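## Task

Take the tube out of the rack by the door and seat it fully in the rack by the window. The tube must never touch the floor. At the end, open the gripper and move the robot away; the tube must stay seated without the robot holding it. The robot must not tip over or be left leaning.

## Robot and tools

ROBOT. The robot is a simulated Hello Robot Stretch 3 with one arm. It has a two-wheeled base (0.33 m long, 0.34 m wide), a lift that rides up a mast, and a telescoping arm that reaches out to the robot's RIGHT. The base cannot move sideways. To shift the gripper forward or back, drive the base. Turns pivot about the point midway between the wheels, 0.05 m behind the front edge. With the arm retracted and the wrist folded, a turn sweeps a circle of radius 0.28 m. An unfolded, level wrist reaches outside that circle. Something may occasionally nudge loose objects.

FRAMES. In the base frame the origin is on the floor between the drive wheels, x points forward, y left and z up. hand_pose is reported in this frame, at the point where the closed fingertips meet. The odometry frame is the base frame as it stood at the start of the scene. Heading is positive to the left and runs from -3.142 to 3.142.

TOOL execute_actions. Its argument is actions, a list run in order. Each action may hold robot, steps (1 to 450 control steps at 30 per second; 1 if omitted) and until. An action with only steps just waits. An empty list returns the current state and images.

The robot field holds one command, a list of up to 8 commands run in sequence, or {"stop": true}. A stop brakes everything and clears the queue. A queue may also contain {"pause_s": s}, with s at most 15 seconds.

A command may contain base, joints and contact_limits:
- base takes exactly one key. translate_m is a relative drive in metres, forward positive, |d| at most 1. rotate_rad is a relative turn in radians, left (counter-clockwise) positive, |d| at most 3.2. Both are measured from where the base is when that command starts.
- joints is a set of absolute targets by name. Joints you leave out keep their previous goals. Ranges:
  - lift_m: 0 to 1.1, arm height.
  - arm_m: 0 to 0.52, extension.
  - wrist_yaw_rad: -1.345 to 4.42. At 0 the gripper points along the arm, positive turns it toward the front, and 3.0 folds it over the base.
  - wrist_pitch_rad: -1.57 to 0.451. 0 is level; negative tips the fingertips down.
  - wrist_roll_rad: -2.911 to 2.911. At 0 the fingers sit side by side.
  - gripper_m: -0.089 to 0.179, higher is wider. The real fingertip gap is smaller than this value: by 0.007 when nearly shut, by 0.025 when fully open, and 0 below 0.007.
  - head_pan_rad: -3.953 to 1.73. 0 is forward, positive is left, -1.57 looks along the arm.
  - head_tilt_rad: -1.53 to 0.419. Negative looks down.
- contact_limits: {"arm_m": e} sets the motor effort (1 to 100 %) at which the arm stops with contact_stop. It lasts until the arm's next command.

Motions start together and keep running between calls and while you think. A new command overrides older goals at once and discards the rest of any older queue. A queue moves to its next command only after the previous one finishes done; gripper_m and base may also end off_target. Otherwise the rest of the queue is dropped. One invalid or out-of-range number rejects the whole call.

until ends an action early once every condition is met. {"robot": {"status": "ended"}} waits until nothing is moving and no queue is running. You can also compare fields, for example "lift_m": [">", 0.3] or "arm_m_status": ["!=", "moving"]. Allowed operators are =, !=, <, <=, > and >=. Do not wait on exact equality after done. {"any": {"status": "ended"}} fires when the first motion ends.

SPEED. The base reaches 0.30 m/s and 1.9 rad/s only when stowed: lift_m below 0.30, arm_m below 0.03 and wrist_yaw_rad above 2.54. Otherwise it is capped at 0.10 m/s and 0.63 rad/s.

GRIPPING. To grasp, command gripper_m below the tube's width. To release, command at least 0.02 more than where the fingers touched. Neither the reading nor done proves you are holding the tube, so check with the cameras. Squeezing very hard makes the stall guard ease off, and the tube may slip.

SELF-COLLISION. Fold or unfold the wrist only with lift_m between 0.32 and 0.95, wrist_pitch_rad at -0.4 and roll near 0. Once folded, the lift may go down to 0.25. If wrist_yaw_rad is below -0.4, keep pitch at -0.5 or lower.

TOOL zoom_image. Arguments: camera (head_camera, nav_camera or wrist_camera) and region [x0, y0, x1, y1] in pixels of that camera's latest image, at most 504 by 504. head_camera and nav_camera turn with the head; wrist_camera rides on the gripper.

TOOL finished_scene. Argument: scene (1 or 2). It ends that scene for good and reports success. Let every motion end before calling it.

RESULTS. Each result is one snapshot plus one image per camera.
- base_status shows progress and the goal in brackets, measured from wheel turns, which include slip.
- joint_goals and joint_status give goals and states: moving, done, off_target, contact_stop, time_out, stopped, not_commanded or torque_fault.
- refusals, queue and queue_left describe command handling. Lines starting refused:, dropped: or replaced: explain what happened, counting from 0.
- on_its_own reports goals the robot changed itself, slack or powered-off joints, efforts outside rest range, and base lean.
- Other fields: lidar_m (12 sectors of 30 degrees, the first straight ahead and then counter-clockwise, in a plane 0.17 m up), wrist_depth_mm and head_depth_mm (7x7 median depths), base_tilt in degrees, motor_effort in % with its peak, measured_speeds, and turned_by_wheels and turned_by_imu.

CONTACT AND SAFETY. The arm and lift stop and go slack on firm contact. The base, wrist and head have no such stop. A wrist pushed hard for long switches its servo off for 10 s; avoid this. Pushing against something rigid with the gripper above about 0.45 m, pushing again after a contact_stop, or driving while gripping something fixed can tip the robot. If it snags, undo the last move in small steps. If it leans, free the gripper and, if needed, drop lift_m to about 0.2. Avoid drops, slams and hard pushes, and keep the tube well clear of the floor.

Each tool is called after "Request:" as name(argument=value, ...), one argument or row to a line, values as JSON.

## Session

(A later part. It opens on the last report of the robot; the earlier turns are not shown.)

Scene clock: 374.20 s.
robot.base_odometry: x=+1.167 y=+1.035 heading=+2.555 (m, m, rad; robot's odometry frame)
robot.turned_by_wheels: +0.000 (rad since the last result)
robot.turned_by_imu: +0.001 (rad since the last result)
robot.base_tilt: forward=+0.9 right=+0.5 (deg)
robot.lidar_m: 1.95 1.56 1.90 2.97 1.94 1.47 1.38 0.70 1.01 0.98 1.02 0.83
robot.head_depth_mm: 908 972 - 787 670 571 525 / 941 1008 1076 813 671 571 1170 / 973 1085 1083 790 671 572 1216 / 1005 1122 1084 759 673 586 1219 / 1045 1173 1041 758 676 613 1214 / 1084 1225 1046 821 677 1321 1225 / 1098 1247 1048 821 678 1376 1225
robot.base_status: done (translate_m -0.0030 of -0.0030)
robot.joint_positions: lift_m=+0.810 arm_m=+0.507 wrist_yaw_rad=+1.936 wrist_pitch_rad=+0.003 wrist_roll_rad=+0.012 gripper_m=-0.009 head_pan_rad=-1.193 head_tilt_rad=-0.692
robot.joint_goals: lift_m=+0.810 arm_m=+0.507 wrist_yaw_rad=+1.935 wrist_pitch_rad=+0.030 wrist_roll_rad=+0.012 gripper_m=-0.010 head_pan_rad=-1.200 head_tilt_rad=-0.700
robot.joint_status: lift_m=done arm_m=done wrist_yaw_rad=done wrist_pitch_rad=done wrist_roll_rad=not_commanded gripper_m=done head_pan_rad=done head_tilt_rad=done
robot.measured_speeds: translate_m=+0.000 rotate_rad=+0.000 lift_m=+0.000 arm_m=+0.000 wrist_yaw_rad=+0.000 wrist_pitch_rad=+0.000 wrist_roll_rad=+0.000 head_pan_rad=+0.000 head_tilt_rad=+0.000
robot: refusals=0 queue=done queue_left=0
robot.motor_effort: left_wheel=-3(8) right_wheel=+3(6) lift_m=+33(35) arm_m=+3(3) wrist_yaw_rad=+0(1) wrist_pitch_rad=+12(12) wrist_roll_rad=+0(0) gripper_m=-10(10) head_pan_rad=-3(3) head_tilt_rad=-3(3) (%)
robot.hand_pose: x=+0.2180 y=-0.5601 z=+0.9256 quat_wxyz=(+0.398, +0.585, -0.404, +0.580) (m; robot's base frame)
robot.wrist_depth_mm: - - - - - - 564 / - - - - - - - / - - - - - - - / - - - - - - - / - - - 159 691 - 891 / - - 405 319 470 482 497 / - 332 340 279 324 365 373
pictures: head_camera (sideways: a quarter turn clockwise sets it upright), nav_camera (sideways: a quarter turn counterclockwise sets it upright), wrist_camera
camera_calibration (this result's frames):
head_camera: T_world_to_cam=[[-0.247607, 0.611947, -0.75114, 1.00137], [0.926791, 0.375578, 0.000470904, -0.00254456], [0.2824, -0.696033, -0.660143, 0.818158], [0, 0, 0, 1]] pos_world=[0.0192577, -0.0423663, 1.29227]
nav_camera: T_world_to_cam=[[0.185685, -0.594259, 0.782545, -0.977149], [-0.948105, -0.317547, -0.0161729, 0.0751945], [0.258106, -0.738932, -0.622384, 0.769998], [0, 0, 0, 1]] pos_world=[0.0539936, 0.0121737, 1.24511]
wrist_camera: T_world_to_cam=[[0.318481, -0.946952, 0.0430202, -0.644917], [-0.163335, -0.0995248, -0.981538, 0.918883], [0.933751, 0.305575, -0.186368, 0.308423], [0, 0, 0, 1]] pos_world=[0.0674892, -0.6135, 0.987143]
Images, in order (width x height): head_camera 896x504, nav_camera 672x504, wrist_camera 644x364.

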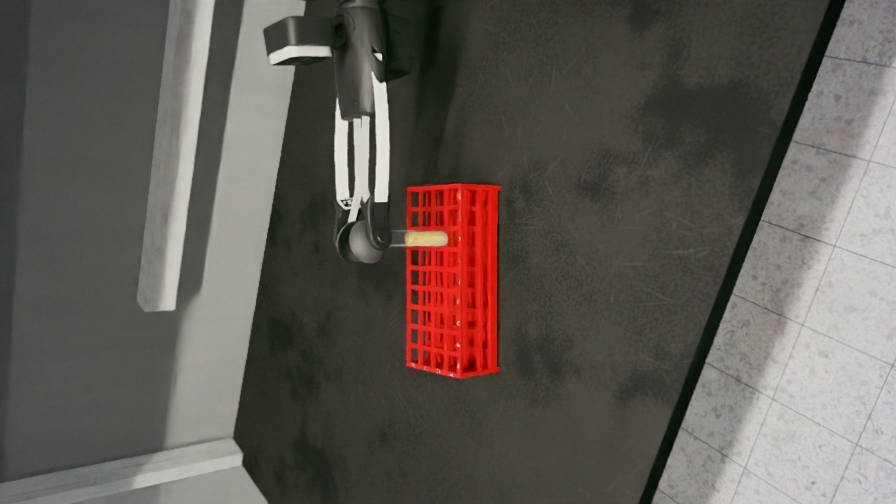

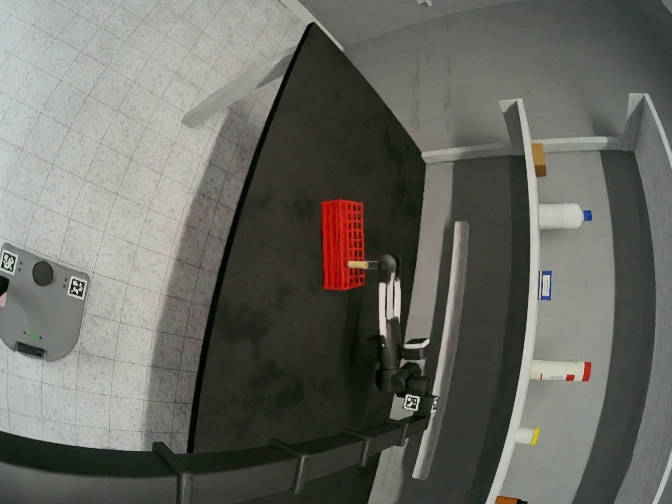

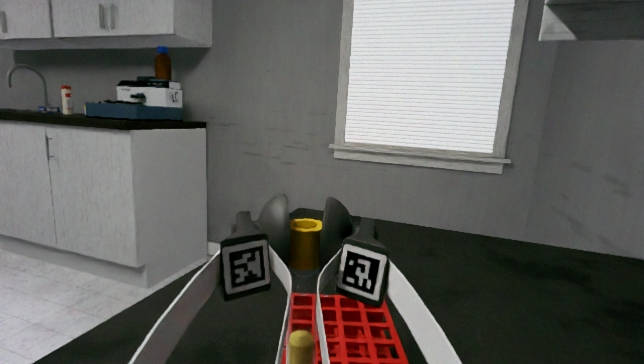

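Request:
execute_actions(
  actions=[
    {"robot": {"joints": {"lift_m": 0.792}}, "steps": 100, "until": {"robot": {"status": "ended"}}},
    {"steps": 6},
  ],
)

Request:
zoom_image(
  camera="head_camera",
  region=[380, 180, 500, 300],
)

Request:
zoom_image(
  camera="wrist_camera",
  region=[250, 210, 410, 364],
)

Scene clock: 384.03 s.
robot.base_odometry: x=+1.167 y=+1.035 heading=+2.555 (m, m, rad; robot's odometry frame)
robot.turned_by_wheels: +0.000 (rad since the last result)
robot.turned_by_imu: +0.001 (rad since the last result)
robot.base_tilt: forward=+0.8 right=+0.5 (deg)
robot.lidar_m: 1.94 1.57 1.90 2.96 1.94 1.47 1.38 0.71 1.01 0.98 1.02 0.83
robot.head_depth_mm: 911 968 1073 789 671 571 526 / 941 1011 1071 790 671 572 1169 / 973 1084 1074 775 670 571 1213 / 1006 1123 1082 754 673 585 1217 / 1048 1169 1039 762 675 613 1222 / 1086 1224 1046 822 675 1318 1216 / 1099 1241 1051 822 678 1381 1224
robot.base_status: done (translate_m -0.0030 of -0.0030)
robot.joint_positions: lift_m=+0.792 arm_m=+0.507 wrist_yaw_rad=+1.936 wrist_pitch_rad=+0.004 wrist_roll_rad=+0.012 gripper_m=-0.009 head_pan_rad=-1.193 head_tilt_rad=-0.692
robot.joint_goals: lift_m=+0.792 arm_m=+0.507 wrist_yaw_rad=+1.935 wrist_pitch_rad=+0.030 wrist_roll_rad=+0.012 gripper_m=-0.010 head_pan_rad=-1.200 head_tilt_rad=-0.700
robot.joint_status: lift_m=done arm_m=done wrist_yaw_rad=done wrist_pitch_rad=done wrist_roll_rad=not_commanded gripper_m=done head_pan_rad=done head_tilt_rad=done
robot.measured_speeds: translate_m=+0.000 rotate_rad=+0.000 lift_m=+0.000 arm_m=+0.000 wrist_yaw_rad=+0.000 wrist_pitch_rad=+0.000 wrist_roll_rad=+0.000 head_pan_rad=+0.000 head_tilt_rad=+0.000
robot: refusals=0 queue=done queue_left=0
robot.motor_effort: left_wheel=-3(3) right_wheel=+3(3) lift_m=+33(35) arm_m=+3(4) wrist_yaw_rad=-1(0) wrist_pitch_rad=+12(12) wrist_roll_rad=+0(0) gripper_m=-10(10) head_pan_rad=-3(4) head_tilt_rad=-2(2) (%)
robot.hand_pose: x=+0.2181 y=-0.5601 z=+0.9079 quat_wxyz=(+0.398, +0.585, -0.404, +0.580) (m; robot's base frame)
robot.wrist_depth_mm: - - - - - - 572 / - - - - - - - / - - - - - - - / - - - - - - - / - - - 159 634 668 845 / - - 373 317 435 445 463 / 330 306 314 236 290 335 344
pictures: head_camera (sideways: a quarter turn clockwise sets it upright), nav_camera (sideways: a quarter turn counterclockwise sets it upright), wrist_camera
camera_calibration (this result's frames):
head_camera: T_world_to_cam=[[-0.247607, 0.611947, -0.75114, 1.00137], [0.926791, 0.375578, 0.000470902, -0.00254456], [0.2824, -0.696033, -0.660142, 0.818158], [0, 0, 0, 1]] pos_world=[0.0192577, -0.0423663, 1.29227]
nav_camera: T_world_to_cam=[[0.185685, -0.594259, 0.782545, -0.977149], [-0.948105, -0.317547, -0.016173, 0.0751945], [0.258106, -0.738932, -0.622384, 0.769998], [0, 0, 0, 1]] pos_world=[0.0539936, 0.0121737, 1.24511]
wrist_camera: T_world_to_cam=[[0.318438, -0.94697, 0.0429669, -0.644105], [-0.162224, -0.0990967, -0.981765, 0.901725], [0.93396, 0.305661, -0.185177, 0.304021], [0, 0, 0, 1]] pos_world=[0.0674456, -0.613517, 0.969256]
Images, in order (width x height): head_camera 896x504, nav_camera 672x504, wrist_camera 644x364.

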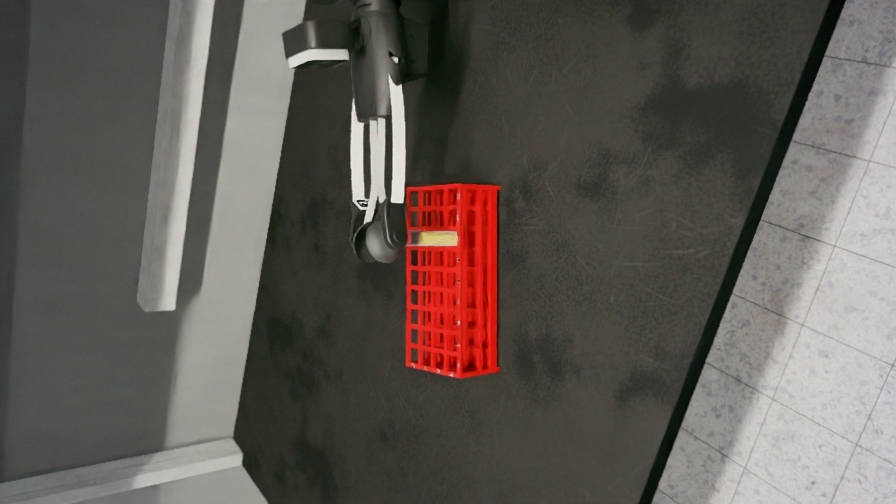

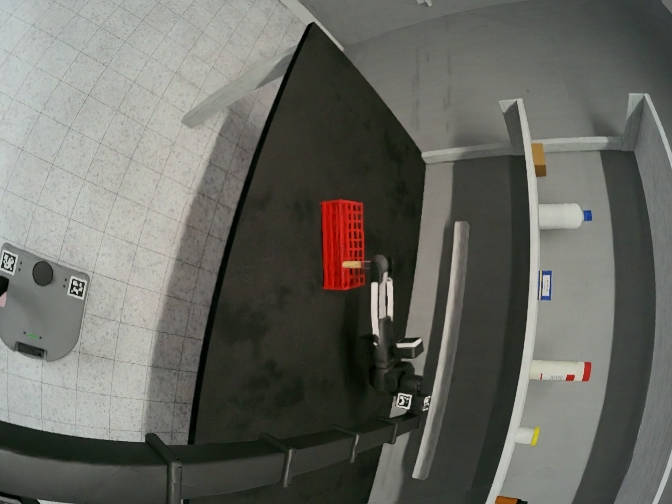

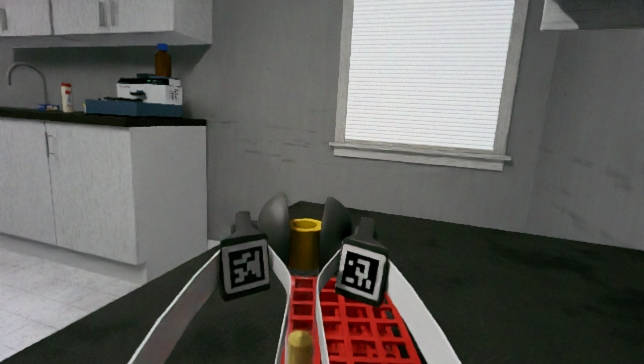

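Region (380, 180, 500, 300) of head_camera's 896x504 image, scaled by 4.200, with more detail than that image has.

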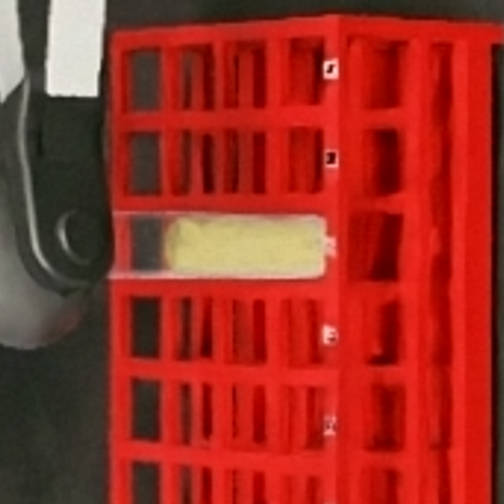

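Region (250, 210, 410, 364) of wrist_camera's 644x364 image, scaled by 3.150; it fills the top 485 rows of this view, and the rest is white.

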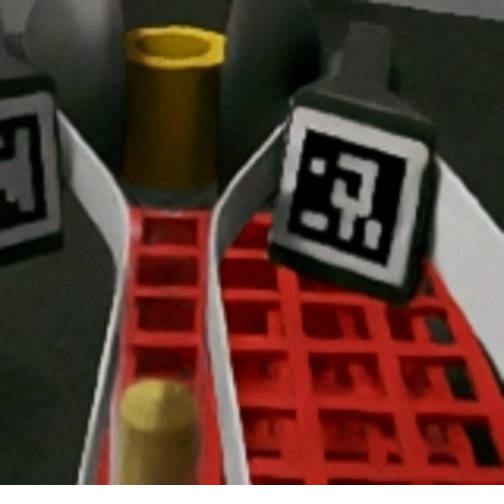

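Request:
execute_actions(
  actions=[
    {"robot": {"joints": {"lift_m": 0.772, "arm_m": 0.5052}}, "steps": 100, "until": {"robot": {"status": "ended"}}},
    {"steps": 6},
  ],
)

Request:
zoom_image(
  camera="head_camera",
  region=[390, 180, 510, 300],
)

Request:
zoom_image(
  camera="wrist_camera",
  region=[250, 210, 410, 364],
)

Scene clock: 391.57 s.
robot.base_odometry: x=+1.167 y=+1.035 heading=+2.555 (m, m, rad; robot's odometry frame)
robot.turned_by_wheels: +0.000 (rad since the last result)
robot.turned_by_imu: +0.001 (rad since the last result)
robot.base_tilt: forward=+0.9 right=+0.5 (deg)
robot.lidar_m: 1.94 1.57 1.90 2.97 1.95 1.47 1.38 0.71 1.01 0.98 1.02 0.83
robot.head_depth_mm: 911 972 1072 787 669 570 525 / 943 1011 1054 791 671 572 1172 / 973 1084 1057 768 673 572 1213 / 1009 1125 1038 749 675 585 1217 / 1045 1173 1042 759 675 611 1216 / 1085 1225 1044 821 675 1318 1220 / 1102 1242 1048 822 676 1371 1219
robot.base_status: done (translate_m -0.0030 of -0.0030)
robot.joint_positions: lift_m=+0.772 arm_m=+0.505 wrist_yaw_rad=+1.936 wrist_pitch_rad=+0.005 wrist_roll_rad=+0.012 gripper_m=-0.009 head_pan_rad=-1.193 head_tilt_rad=-0.692
robot.joint_goals: lift_m=+0.772 arm_m=+0.505 wrist_yaw_rad=+1.935 wrist_pitch_rad=+0.030 wrist_roll_rad=+0.012 gripper_m=-0.010 head_pan_rad=-1.200 head_tilt_rad=-0.700
robot.joint_status: lift_m=done arm_m=done wrist_yaw_rad=done wrist_pitch_rad=done wrist_roll_rad=not_commanded gripper_m=done head_pan_rad=done head_tilt_rad=done
robot.measured_speeds: translate_m=+0.000 rotate_rad=+0.000 lift_m=+0.000 arm_m=+0.000 wrist_yaw_rad=+0.000 wrist_pitch_rad=+0.000 wrist_roll_rad=+0.000 head_pan_rad=+0.000 head_tilt_rad=+0.000
robot: refusals=0 queue=done queue_left=0
robot.motor_effort: left_wheel=-3(3) right_wheel=+3(3) lift_m=+34(34) arm_m=-4(6) wrist_yaw_rad=-1(1) wrist_pitch_rad=+11(11) wrist_roll_rad=+0(0) gripper_m=-10(10) head_pan_rad=-3(3) head_tilt_rad=-3(2) (%)
robot.hand_pose: x=+0.2181 y=-0.5588 z=+0.8879 quat_wxyz=(+0.398, +0.585, -0.404, +0.580) (m; robot's base frame)
robot.wrist_depth_mm: - - - - - - 936 / - - - - - - - / - - - - - - - / - - - - - - - / - - - 159 572 597 629 / - 360 339 314 393 407 414 / 271 276 282 230 230 304 311
pictures: head_camera (sideways: a quarter turn clockwise sets it upright), nav_camera (sideways: a quarter turn counterclockwise sets it upright), wrist_camera
camera_calibration (this result's frames):
head_camera: T_world_to_cam=[[-0.247608, 0.611947, -0.75114, 1.00137], [0.926791, 0.375578, 0.000470907, -0.00254457], [0.2824, -0.696033, -0.660143, 0.818158], [0, 0, 0, 1]] pos_world=[0.0192577, -0.0423663, 1.29227]
nav_camera: T_world_to_cam=[[0.185686, -0.594259, 0.782545, -0.977149], [-0.948105, -0.317547, -0.0161729, 0.0751945], [0.258106, -0.738931, -0.622384, 0.769998], [0, 0, 0, 1]] pos_world=[0.0539936, 0.0121737, 1.24511]
wrist_camera: T_world_to_cam=[[0.318427, -0.946973, 0.0429637, -0.642088], [-0.162074, -0.0990422, -0.981796, 0.882273], [0.933989, 0.305667, -0.185017, 0.299802], [0, 0, 0, 1]] pos_world=[0.0674399, -0.612297, 0.949267]
Images, in order (width x height): head_camera 896x504, nav_camera 672x504, wrist_camera 644x364.

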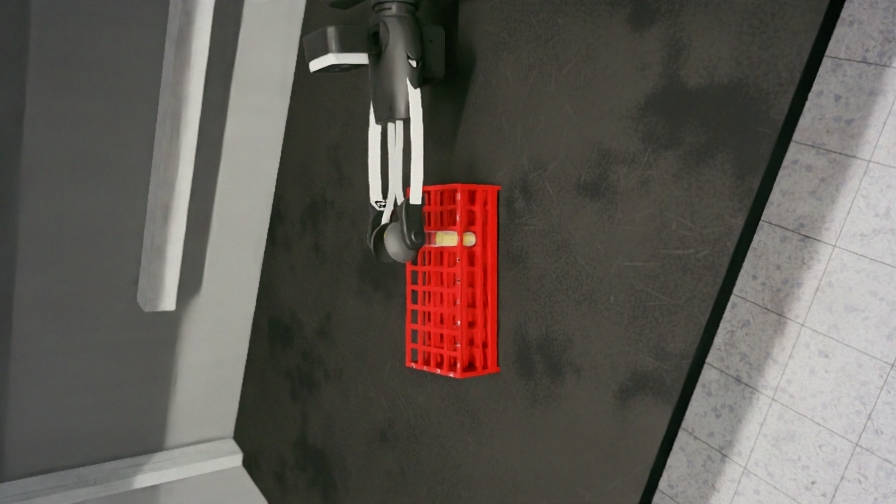

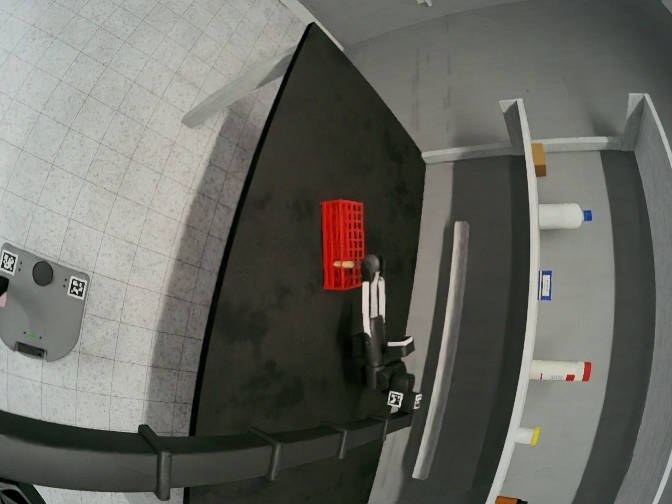

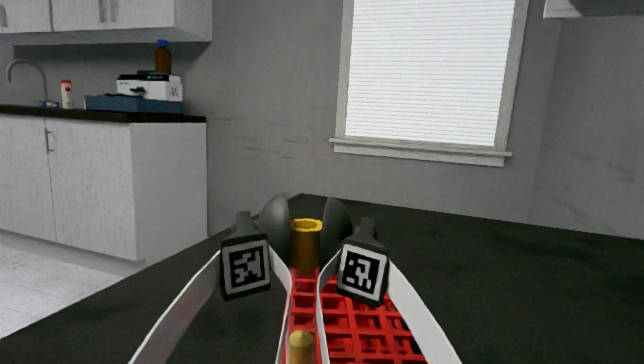

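Region (390, 180, 510, 300) of head_camera's 896x504 image, scaled by 4.200, with more detail than that image has.

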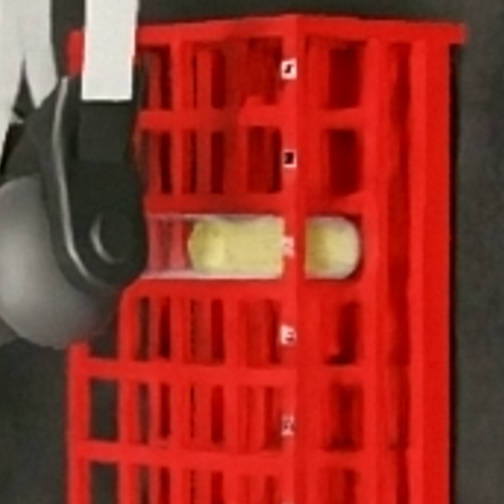

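Region (250, 210, 410, 364) of wrist_camera's 644x364 image, scaled by 3.150; it fills the top 485 rows of this view, and the rest is white.

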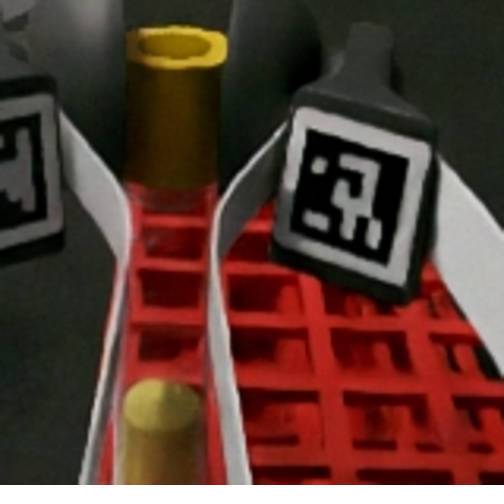

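Going in cleanly. Continue to near-seated height.

Request:
execute_actions(
  actions=[
    {"robot": {"joints": {"lift_m": 0.757}}, "steps": 100, "until": {"robot": {"status": "ended"}}},
    {"steps": 6},
  ],
)

Request:
zoom_image(
  camera="head_camera",
  region=[390, 180, 510, 300],
)

Request:
zoom_image(
  camera="wrist_camera",
  region=[250, 210, 410, 364],
)

Scene clock: 397.07 s.
robot.base_odometry: x=+1.167 y=+1.035 heading=+2.555 (m, m, rad; robot's odometry frame)
robot.turned_by_wheels: +0.000 (rad since the last result)
robot.turned_by_imu: +0.001 (rad since the last result)
robot.base_tilt: forward=+0.9 right=+0.5 (deg)
robot.lidar_m: 1.95 1.57 1.90 2.96 1.94 1.47 1.38 0.71 1.01 0.98 1.02 0.83
robot.head_depth_mm: 911 971 1070 765 671 571 526 / 941 1006 1034 778 670 571 1171 / 973 1083 1039 767 672 572 1223 / 1007 1123 1037 749 674 587 1213 / 1045 1172 1044 761 675 612 1216 / 1081 1221 1051 820 675 1318 1219 / 1099 1242 1048 821 679 1372 1221
robot.base_status: done (translate_m -0.0030 of -0.0030)
robot.joint_positions: lift_m=+0.757 arm_m=+0.505 wrist_yaw_rad=+1.936 wrist_pitch_rad=+0.005 wrist_roll_rad=+0.012 gripper_m=-0.009 head_pan_rad=-1.193 head_tilt_rad=-0.692
robot.joint_goals: lift_m=+0.757 arm_m=+0.505 wrist_yaw_rad=+1.935 wrist_pitch_rad=+0.030 wrist_roll_rad=+0.012 gripper_m=-0.010 head_pan_rad=-1.200 head_tilt_rad=-0.700
robot.joint_status: lift_m=done arm_m=done wrist_yaw_rad=done wrist_pitch_rad=done wrist_roll_rad=not_commanded gripper_m=done head_pan_rad=done head_tilt_rad=done
robot.measured_speeds: translate_m=+0.000 rotate_rad=+0.000 lift_m=+0.000 arm_m=+0.000 wrist_yaw_rad=+0.000 wrist_pitch_rad=+0.000 wrist_roll_rad=+0.000 head_pan_rad=+0.000 head_tilt_rad=+0.000
robot: refusals=0 queue=done queue_left=0
robot.motor_effort: left_wheel=-3(3) right_wheel=+3(3) lift_m=+33(32) arm_m=-5(5) wrist_yaw_rad=-1(2) wrist_pitch_rad=+11(11) wrist_roll_rad=+0(0) gripper_m=-10(10) head_pan_rad=-3(3) head_tilt_rad=-4(3) (%)
robot.hand_pose: x=+0.2181 y=-0.5588 z=+0.8729 quat_wxyz=(+0.398, +0.585, -0.404, +0.580) (m; robot's base frame)
robot.wrist_depth_mm: - - - - - - - / - - - - - - - / - - - - - - - / - - - - - - - / - - 555 159 531 548 581 / - 330 315 250 361 370 381 / 249 255 260 185 206 280 288
pictures: head_camera (sideways: a quarter turn clockwise sets it upright), nav_camera (sideways: a quarter turn counterclockwise sets it upright), wrist_camera
camera_calibration (this result's frames):
head_camera: T_world_to_cam=[[-0.247608, 0.611947, -0.75114, 1.00137], [0.926791, 0.375578, 0.000470908, -0.00254457], [0.2824, -0.696033, -0.660143, 0.818158], [0, 0, 0, 1]] pos_world=[0.0192577, -0.0423663, 1.29227]
nav_camera: T_world_to_cam=[[0.185685, -0.59426, 0.782545, -0.977149], [-0.948105, -0.317547, -0.0161729, 0.0751945], [0.258106, -0.738931, -0.622384, 0.769998], [0, 0, 0, 1]] pos_world=[0.0539936, 0.0121737, 1.24511]
wrist_camera: T_world_to_cam=[[0.318427, -0.946973, 0.0429638, -0.641444], [-0.162074, -0.0990422, -0.981796, 0.867555], [0.933989, 0.305667, -0.185017, 0.297028], [0, 0, 0, 1]] pos_world=[0.0674399, -0.612297, 0.934276]
Images, in order (width x height): head_camera 896x504, nav_camera 672x504, wrist_camera 644x364.

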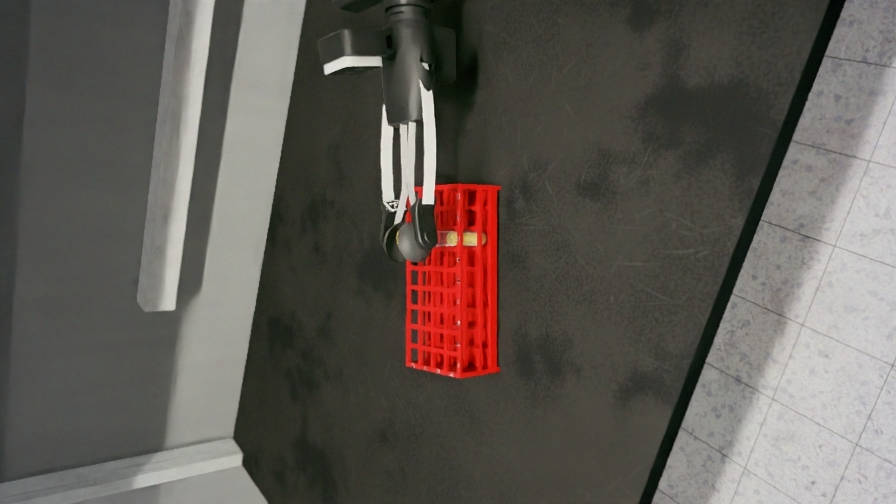

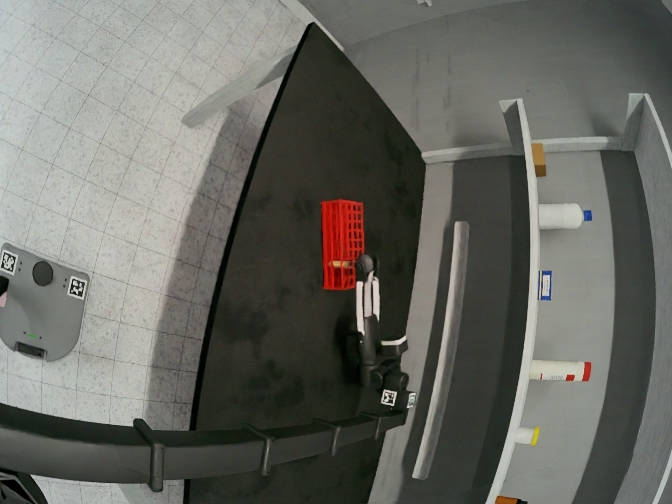

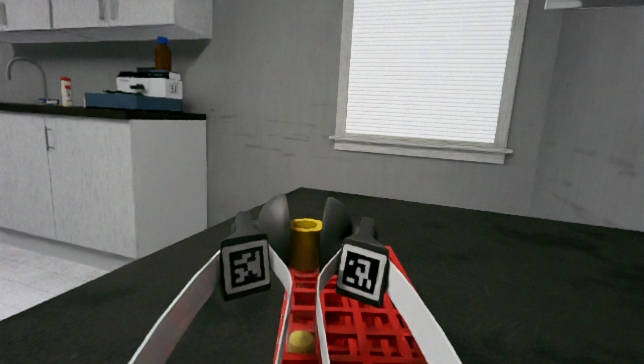

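Region (390, 180, 510, 300) of head_camera's 896x504 image, scaled by 4.200, with more detail than that image has.

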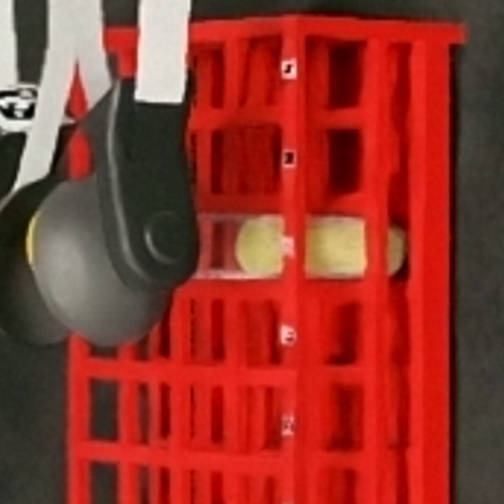

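Region (250, 210, 410, 364) of wrist_camera's 644x364 image, scaled by 3.150; it fills the top 485 rows of this view, and the rest is white.

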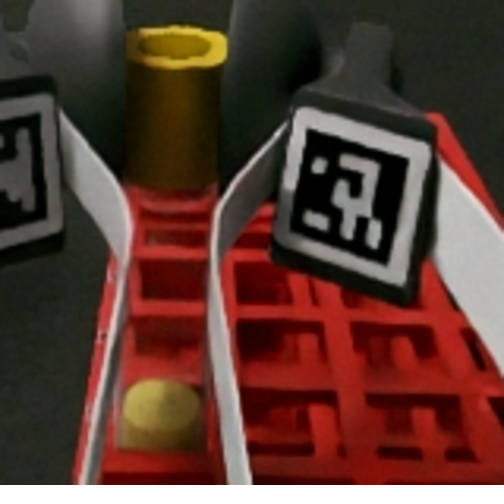

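Request:
execute_actions(
  actions=[
    {"robot": [{"joints": {"lift_m": 0.753}}, {"joints": {"gripper_m": 0.07}}, {"joints": {"lift_m": 0.83}}, {"joints": {"arm_m": 0.3}}], "steps": 300, "until": {"robot": {"status": "ended"}}},
  ],
)

Request:
zoom_image(
  camera="head_camera",
  region=[370, 170, 520, 320],
)

Scene clock: 408.80 s.
robot.base_odometry: x=+1.167 y=+1.035 heading=+2.555 (m, m, rad; robot's odometry frame)
robot.turned_by_wheels: +0.000 (rad since the last result)
robot.turned_by_imu: +0.002 (rad since the last result)
robot.base_tilt: forward=+0.9 right=+0.4 (deg)
robot.lidar_m: 1.95 1.57 1.90 2.96 1.95 1.47 1.38 0.71 1.01 0.98 1.02 0.83
robot.head_depth_mm: 909 969 1028 839 654 570 526 / 940 1009 1033 - 655 571 1175 / 972 1080 1039 842 664 572 1213 / 1007 1125 1039 776 666 585 1213 / 1042 1172 1043 770 658 612 1216 / 1084 1222 1045 818 676 1310 1215 / 1101 1245 1047 822 678 1376 1223
robot.base_status: done (translate_m -0.0030 of -0.0030)
robot.joint_positions: lift_m=+0.830 arm_m=+0.300 wrist_yaw_rad=+1.936 wrist_pitch_rad=+0.011 wrist_roll_rad=+0.012 gripper_m=+0.070 head_pan_rad=-1.193 head_tilt_rad=-0.692
robot.joint_goals: lift_m=+0.830 arm_m=+0.300 wrist_yaw_rad=+1.935 wrist_pitch_rad=+0.030 wrist_roll_rad=+0.012 gripper_m=+0.070 head_pan_rad=-1.200 head_tilt_rad=-0.700
robot.joint_status: lift_m=done arm_m=done wrist_yaw_rad=done wrist_pitch_rad=done wrist_roll_rad=not_commanded gripper_m=done head_pan_rad=done head_tilt_rad=done
robot.measured_speeds: translate_m=+0.000 rotate_rad=+0.000 lift_m=+0.000 arm_m=+0.000 wrist_yaw_rad=+0.000 wrist_pitch_rad=+0.000 wrist_roll_rad=+0.000 head_pan_rad=+0.000 head_tilt_rad=+0.000
robot: refusals=0 queue=done queue_left=0
robot.motor_effort: left_wheel=-3(3) right_wheel=+3(4) lift_m=+42(43) arm_m=-4(3) wrist_yaw_rad=-1(0) wrist_pitch_rad=+9(11) wrist_roll_rad=+0(0) gripper_m=+1(90) head_pan_rad=-3(3) head_tilt_rad=-2(2) (%)
robot.hand_pose: x=+0.2182 y=-0.3536 z=+0.9473 quat_wxyz=(+0.396, +0.584, -0.406, +0.581) (m; robot's base frame)
robot.wrist_depth_mm: - - - - - - - / - - - - - - - / - - - - - - - / - - - - - - - / - - - - - - - / - - - - 482 531 553 / - - - 430 395 404 413
pictures: head_camera (sideways: a quarter turn clockwise sets it upright), nav_camera (sideways: a quarter turn counterclockwise sets it upright), wrist_camera
camera_calibration (this result's frames):
head_camera: T_world_to_cam=[[-0.247609, 0.611951, -0.751137, 1.00137], [0.926791, 0.375578, 0.000470943, -0.00254461], [0.282399, -0.69603, -0.660146, 0.818163], [0, 0, 0, 1]] pos_world=[0.0192577, -0.0423663, 1.29227]
nav_camera: T_world_to_cam=[[0.185687, -0.594263, 0.782542, -0.977145], [-0.948105, -0.317547, -0.0161727, 0.0751941], [0.258105, -0.738929, -0.622388, 0.770003], [0, 0, 0, 1]] pos_world=[0.0539935, 0.012174, 1.24511]
wrist_camera: T_world_to_cam=[[0.318183, -0.947067, 0.0427083, -0.45005], [-0.156388, -0.0968669, -0.982934, 0.961481], [0.935041, 0.306074, -0.178932, 0.242071], [0, 0, 0, 1]] pos_world=[0.0672157, -0.407184, 1.00761]
Images, in order (width x height): head_camera 896x504, nav_camera 672x504, wrist_camera 644x364.

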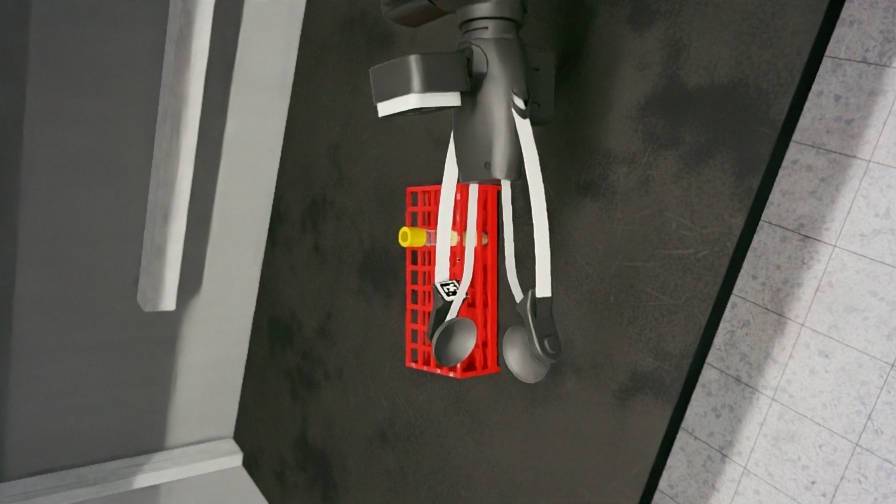

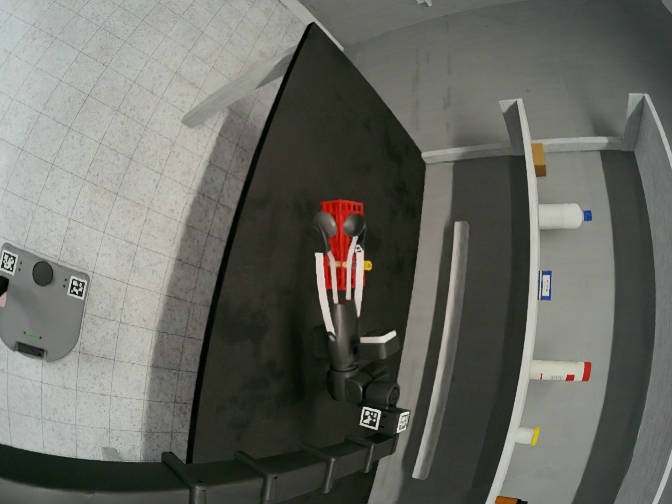

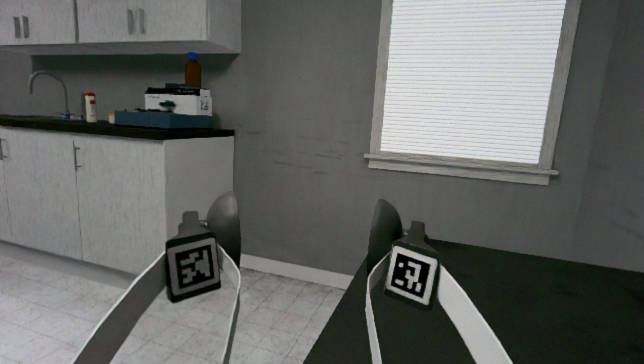

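Region (370, 170, 520, 320) of head_camera's 896x504 image, scaled by 3.360, with more detail than that image has.

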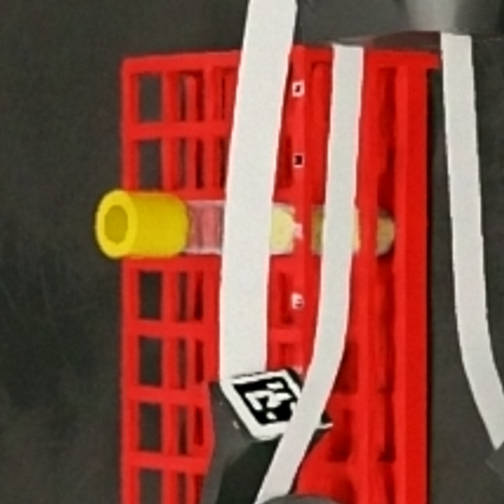

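Request:
execute_actions(
  actions=[
    {"robot": {"joints": {"arm_m": 0.15}}, "steps": 150, "until": {"robot": {"status": "ended"}}},
  ],
)

Request:
finished_scene(
  scene=2,
)

Scene clock: 415.80 s.
robot.base_odometry: x=+1.167 y=+1.035 heading=+2.555 (m, m, rad; robot's odometry frame)
robot.turned_by_wheels: +0.000 (rad since the last result)
robot.turned_by_imu: +0.001 (rad since the last result)
robot.base_tilt: forward=+0.9 right=+0.5 (deg)
robot.lidar_m: 1.95 1.57 1.90 2.96 1.95 1.47 1.38 0.71 1.01 0.98 1.02 0.83
robot.head_depth_mm: 913 972 1031 810 - 547 526 / 939 1007 1030 815 688 - 1166 / 972 1084 1036 792 708 - 1217 / 1003 1125 1039 756 691 585 1217 / 1044 1169 1044 759 689 600 1222 / 1083 1220 1042 821 693 614 1219 / 1102 1238 1047 823 697 1399 1224
robot.base_status: done (translate_m -0.0030 of -0.0030)
robot.joint_positions: lift_m=+0.830 arm_m=+0.150 wrist_yaw_rad=+1.936 wrist_pitch_rad=+0.011 wrist_roll_rad=+0.012 gripper_m=+0.070 head_pan_rad=-1.193 head_tilt_rad=-0.692
robot.joint_goals: lift_m=+0.830 arm_m=+0.150 wrist_yaw_rad=+1.935 wrist_pitch_rad=+0.030 wrist_roll_rad=+0.012 gripper_m=+0.070 head_pan_rad=-1.200 head_tilt_rad=-0.700
robot.joint_status: lift_m=done arm_m=done wrist_yaw_rad=done wrist_pitch_rad=done wrist_roll_rad=not_commanded gripper_m=done head_pan_rad=done head_tilt_rad=done
robot.measured_speeds: translate_m=+0.000 rotate_rad=+0.000 lift_m=+0.000 arm_m=+0.000 wrist_yaw_rad=+0.000 wrist_pitch_rad=+0.000 wrist_roll_rad=+0.000 head_pan_rad=+0.000 head_tilt_rad=+0.000
robot: refusals=0 queue=done queue_left=0
robot.motor_effort: left_wheel=-3(3) right_wheel=+3(3) lift_m=+42(42) arm_m=-4(5) wrist_yaw_rad=-1(1) wrist_pitch_rad=+9(9) wrist_roll_rad=+0(0) gripper_m=+1(1) head_pan_rad=-3(3) head_tilt_rad=-2(3) (%)
robot.hand_pose: x=+0.2182 y=-0.2036 z=+0.9473 quat_wxyz=(+0.396, +0.584, -0.406, +0.581) (m; robot's base frame)
robot.wrist_depth_mm: - - - - - - - / - - - - - - - / - - - - - - - / - - - - - - - / - - - - - - - / - - - - - 536 553 / - - - - - 408 415
pictures: head_camera (sideways: a quarter turn clockwise sets it upright), nav_camera (sideways: a quarter turn counterclockwise sets it upright), wrist_camera
camera_calibration (this result's frames):
head_camera: T_world_to_cam=[[-0.24761, 0.611954, -0.751134, 1.00136], [0.926791, 0.375578, 0.000470975, -0.00254466], [0.282398, -0.696027, -0.66015, 0.818167], [0, 0, 0, 1]] pos_world=[0.0192577, -0.0423662, 1.29227]
nav_camera: T_world_to_cam=[[0.185688, -0.594266, 0.782539, -0.977141], [-0.948105, -0.317547, -0.0161724, 0.0751938], [0.258104, -0.738926, -0.622391, 0.770008], [0, 0, 0, 1]] pos_world=[0.0539934, 0.0121742, 1.24511]
wrist_camera: T_world_to_cam=[[0.318183, -0.947067, 0.0427082, -0.307997], [-0.156388, -0.0968669, -0.982934, 0.97601], [0.935041, 0.306074, -0.178931, 0.196162], [0, 0, 0, 1]] pos_world=[0.0672157, -0.257191, 1.00761]
Images, in order (width x height): head_camera 896x504, nav_camera 672x504, wrist_camera 644x364.

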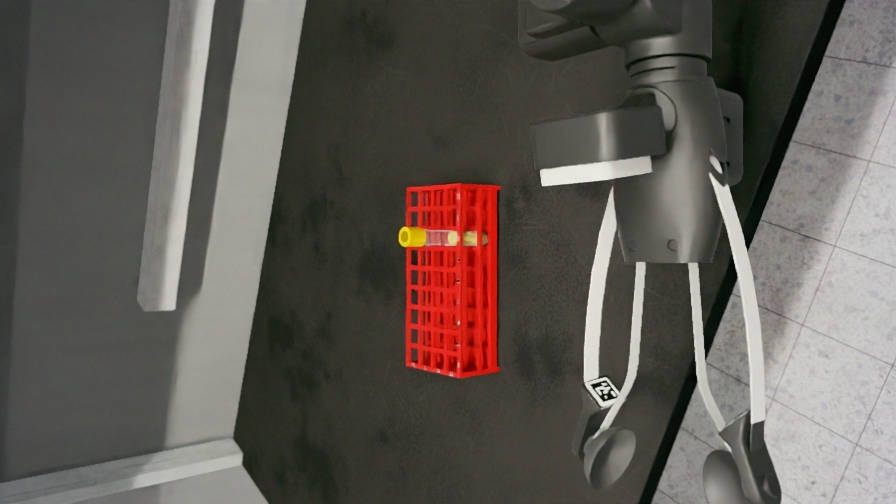

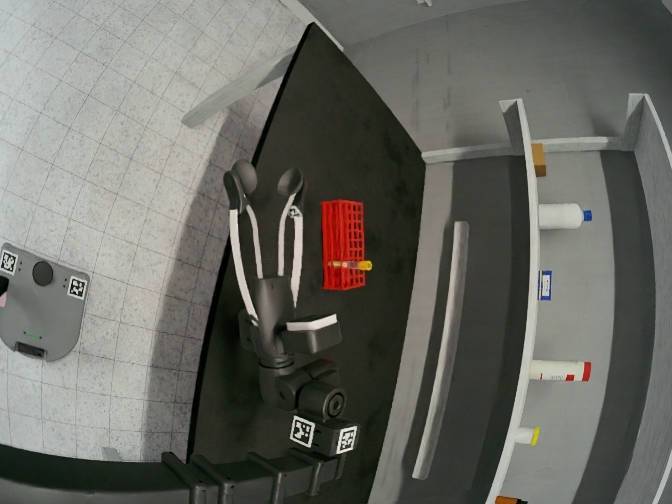

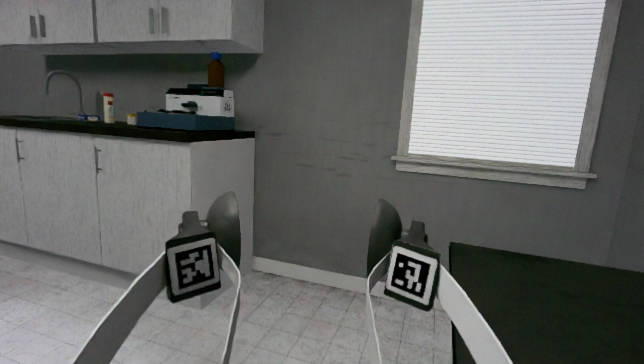

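The scene is finished: the task was done.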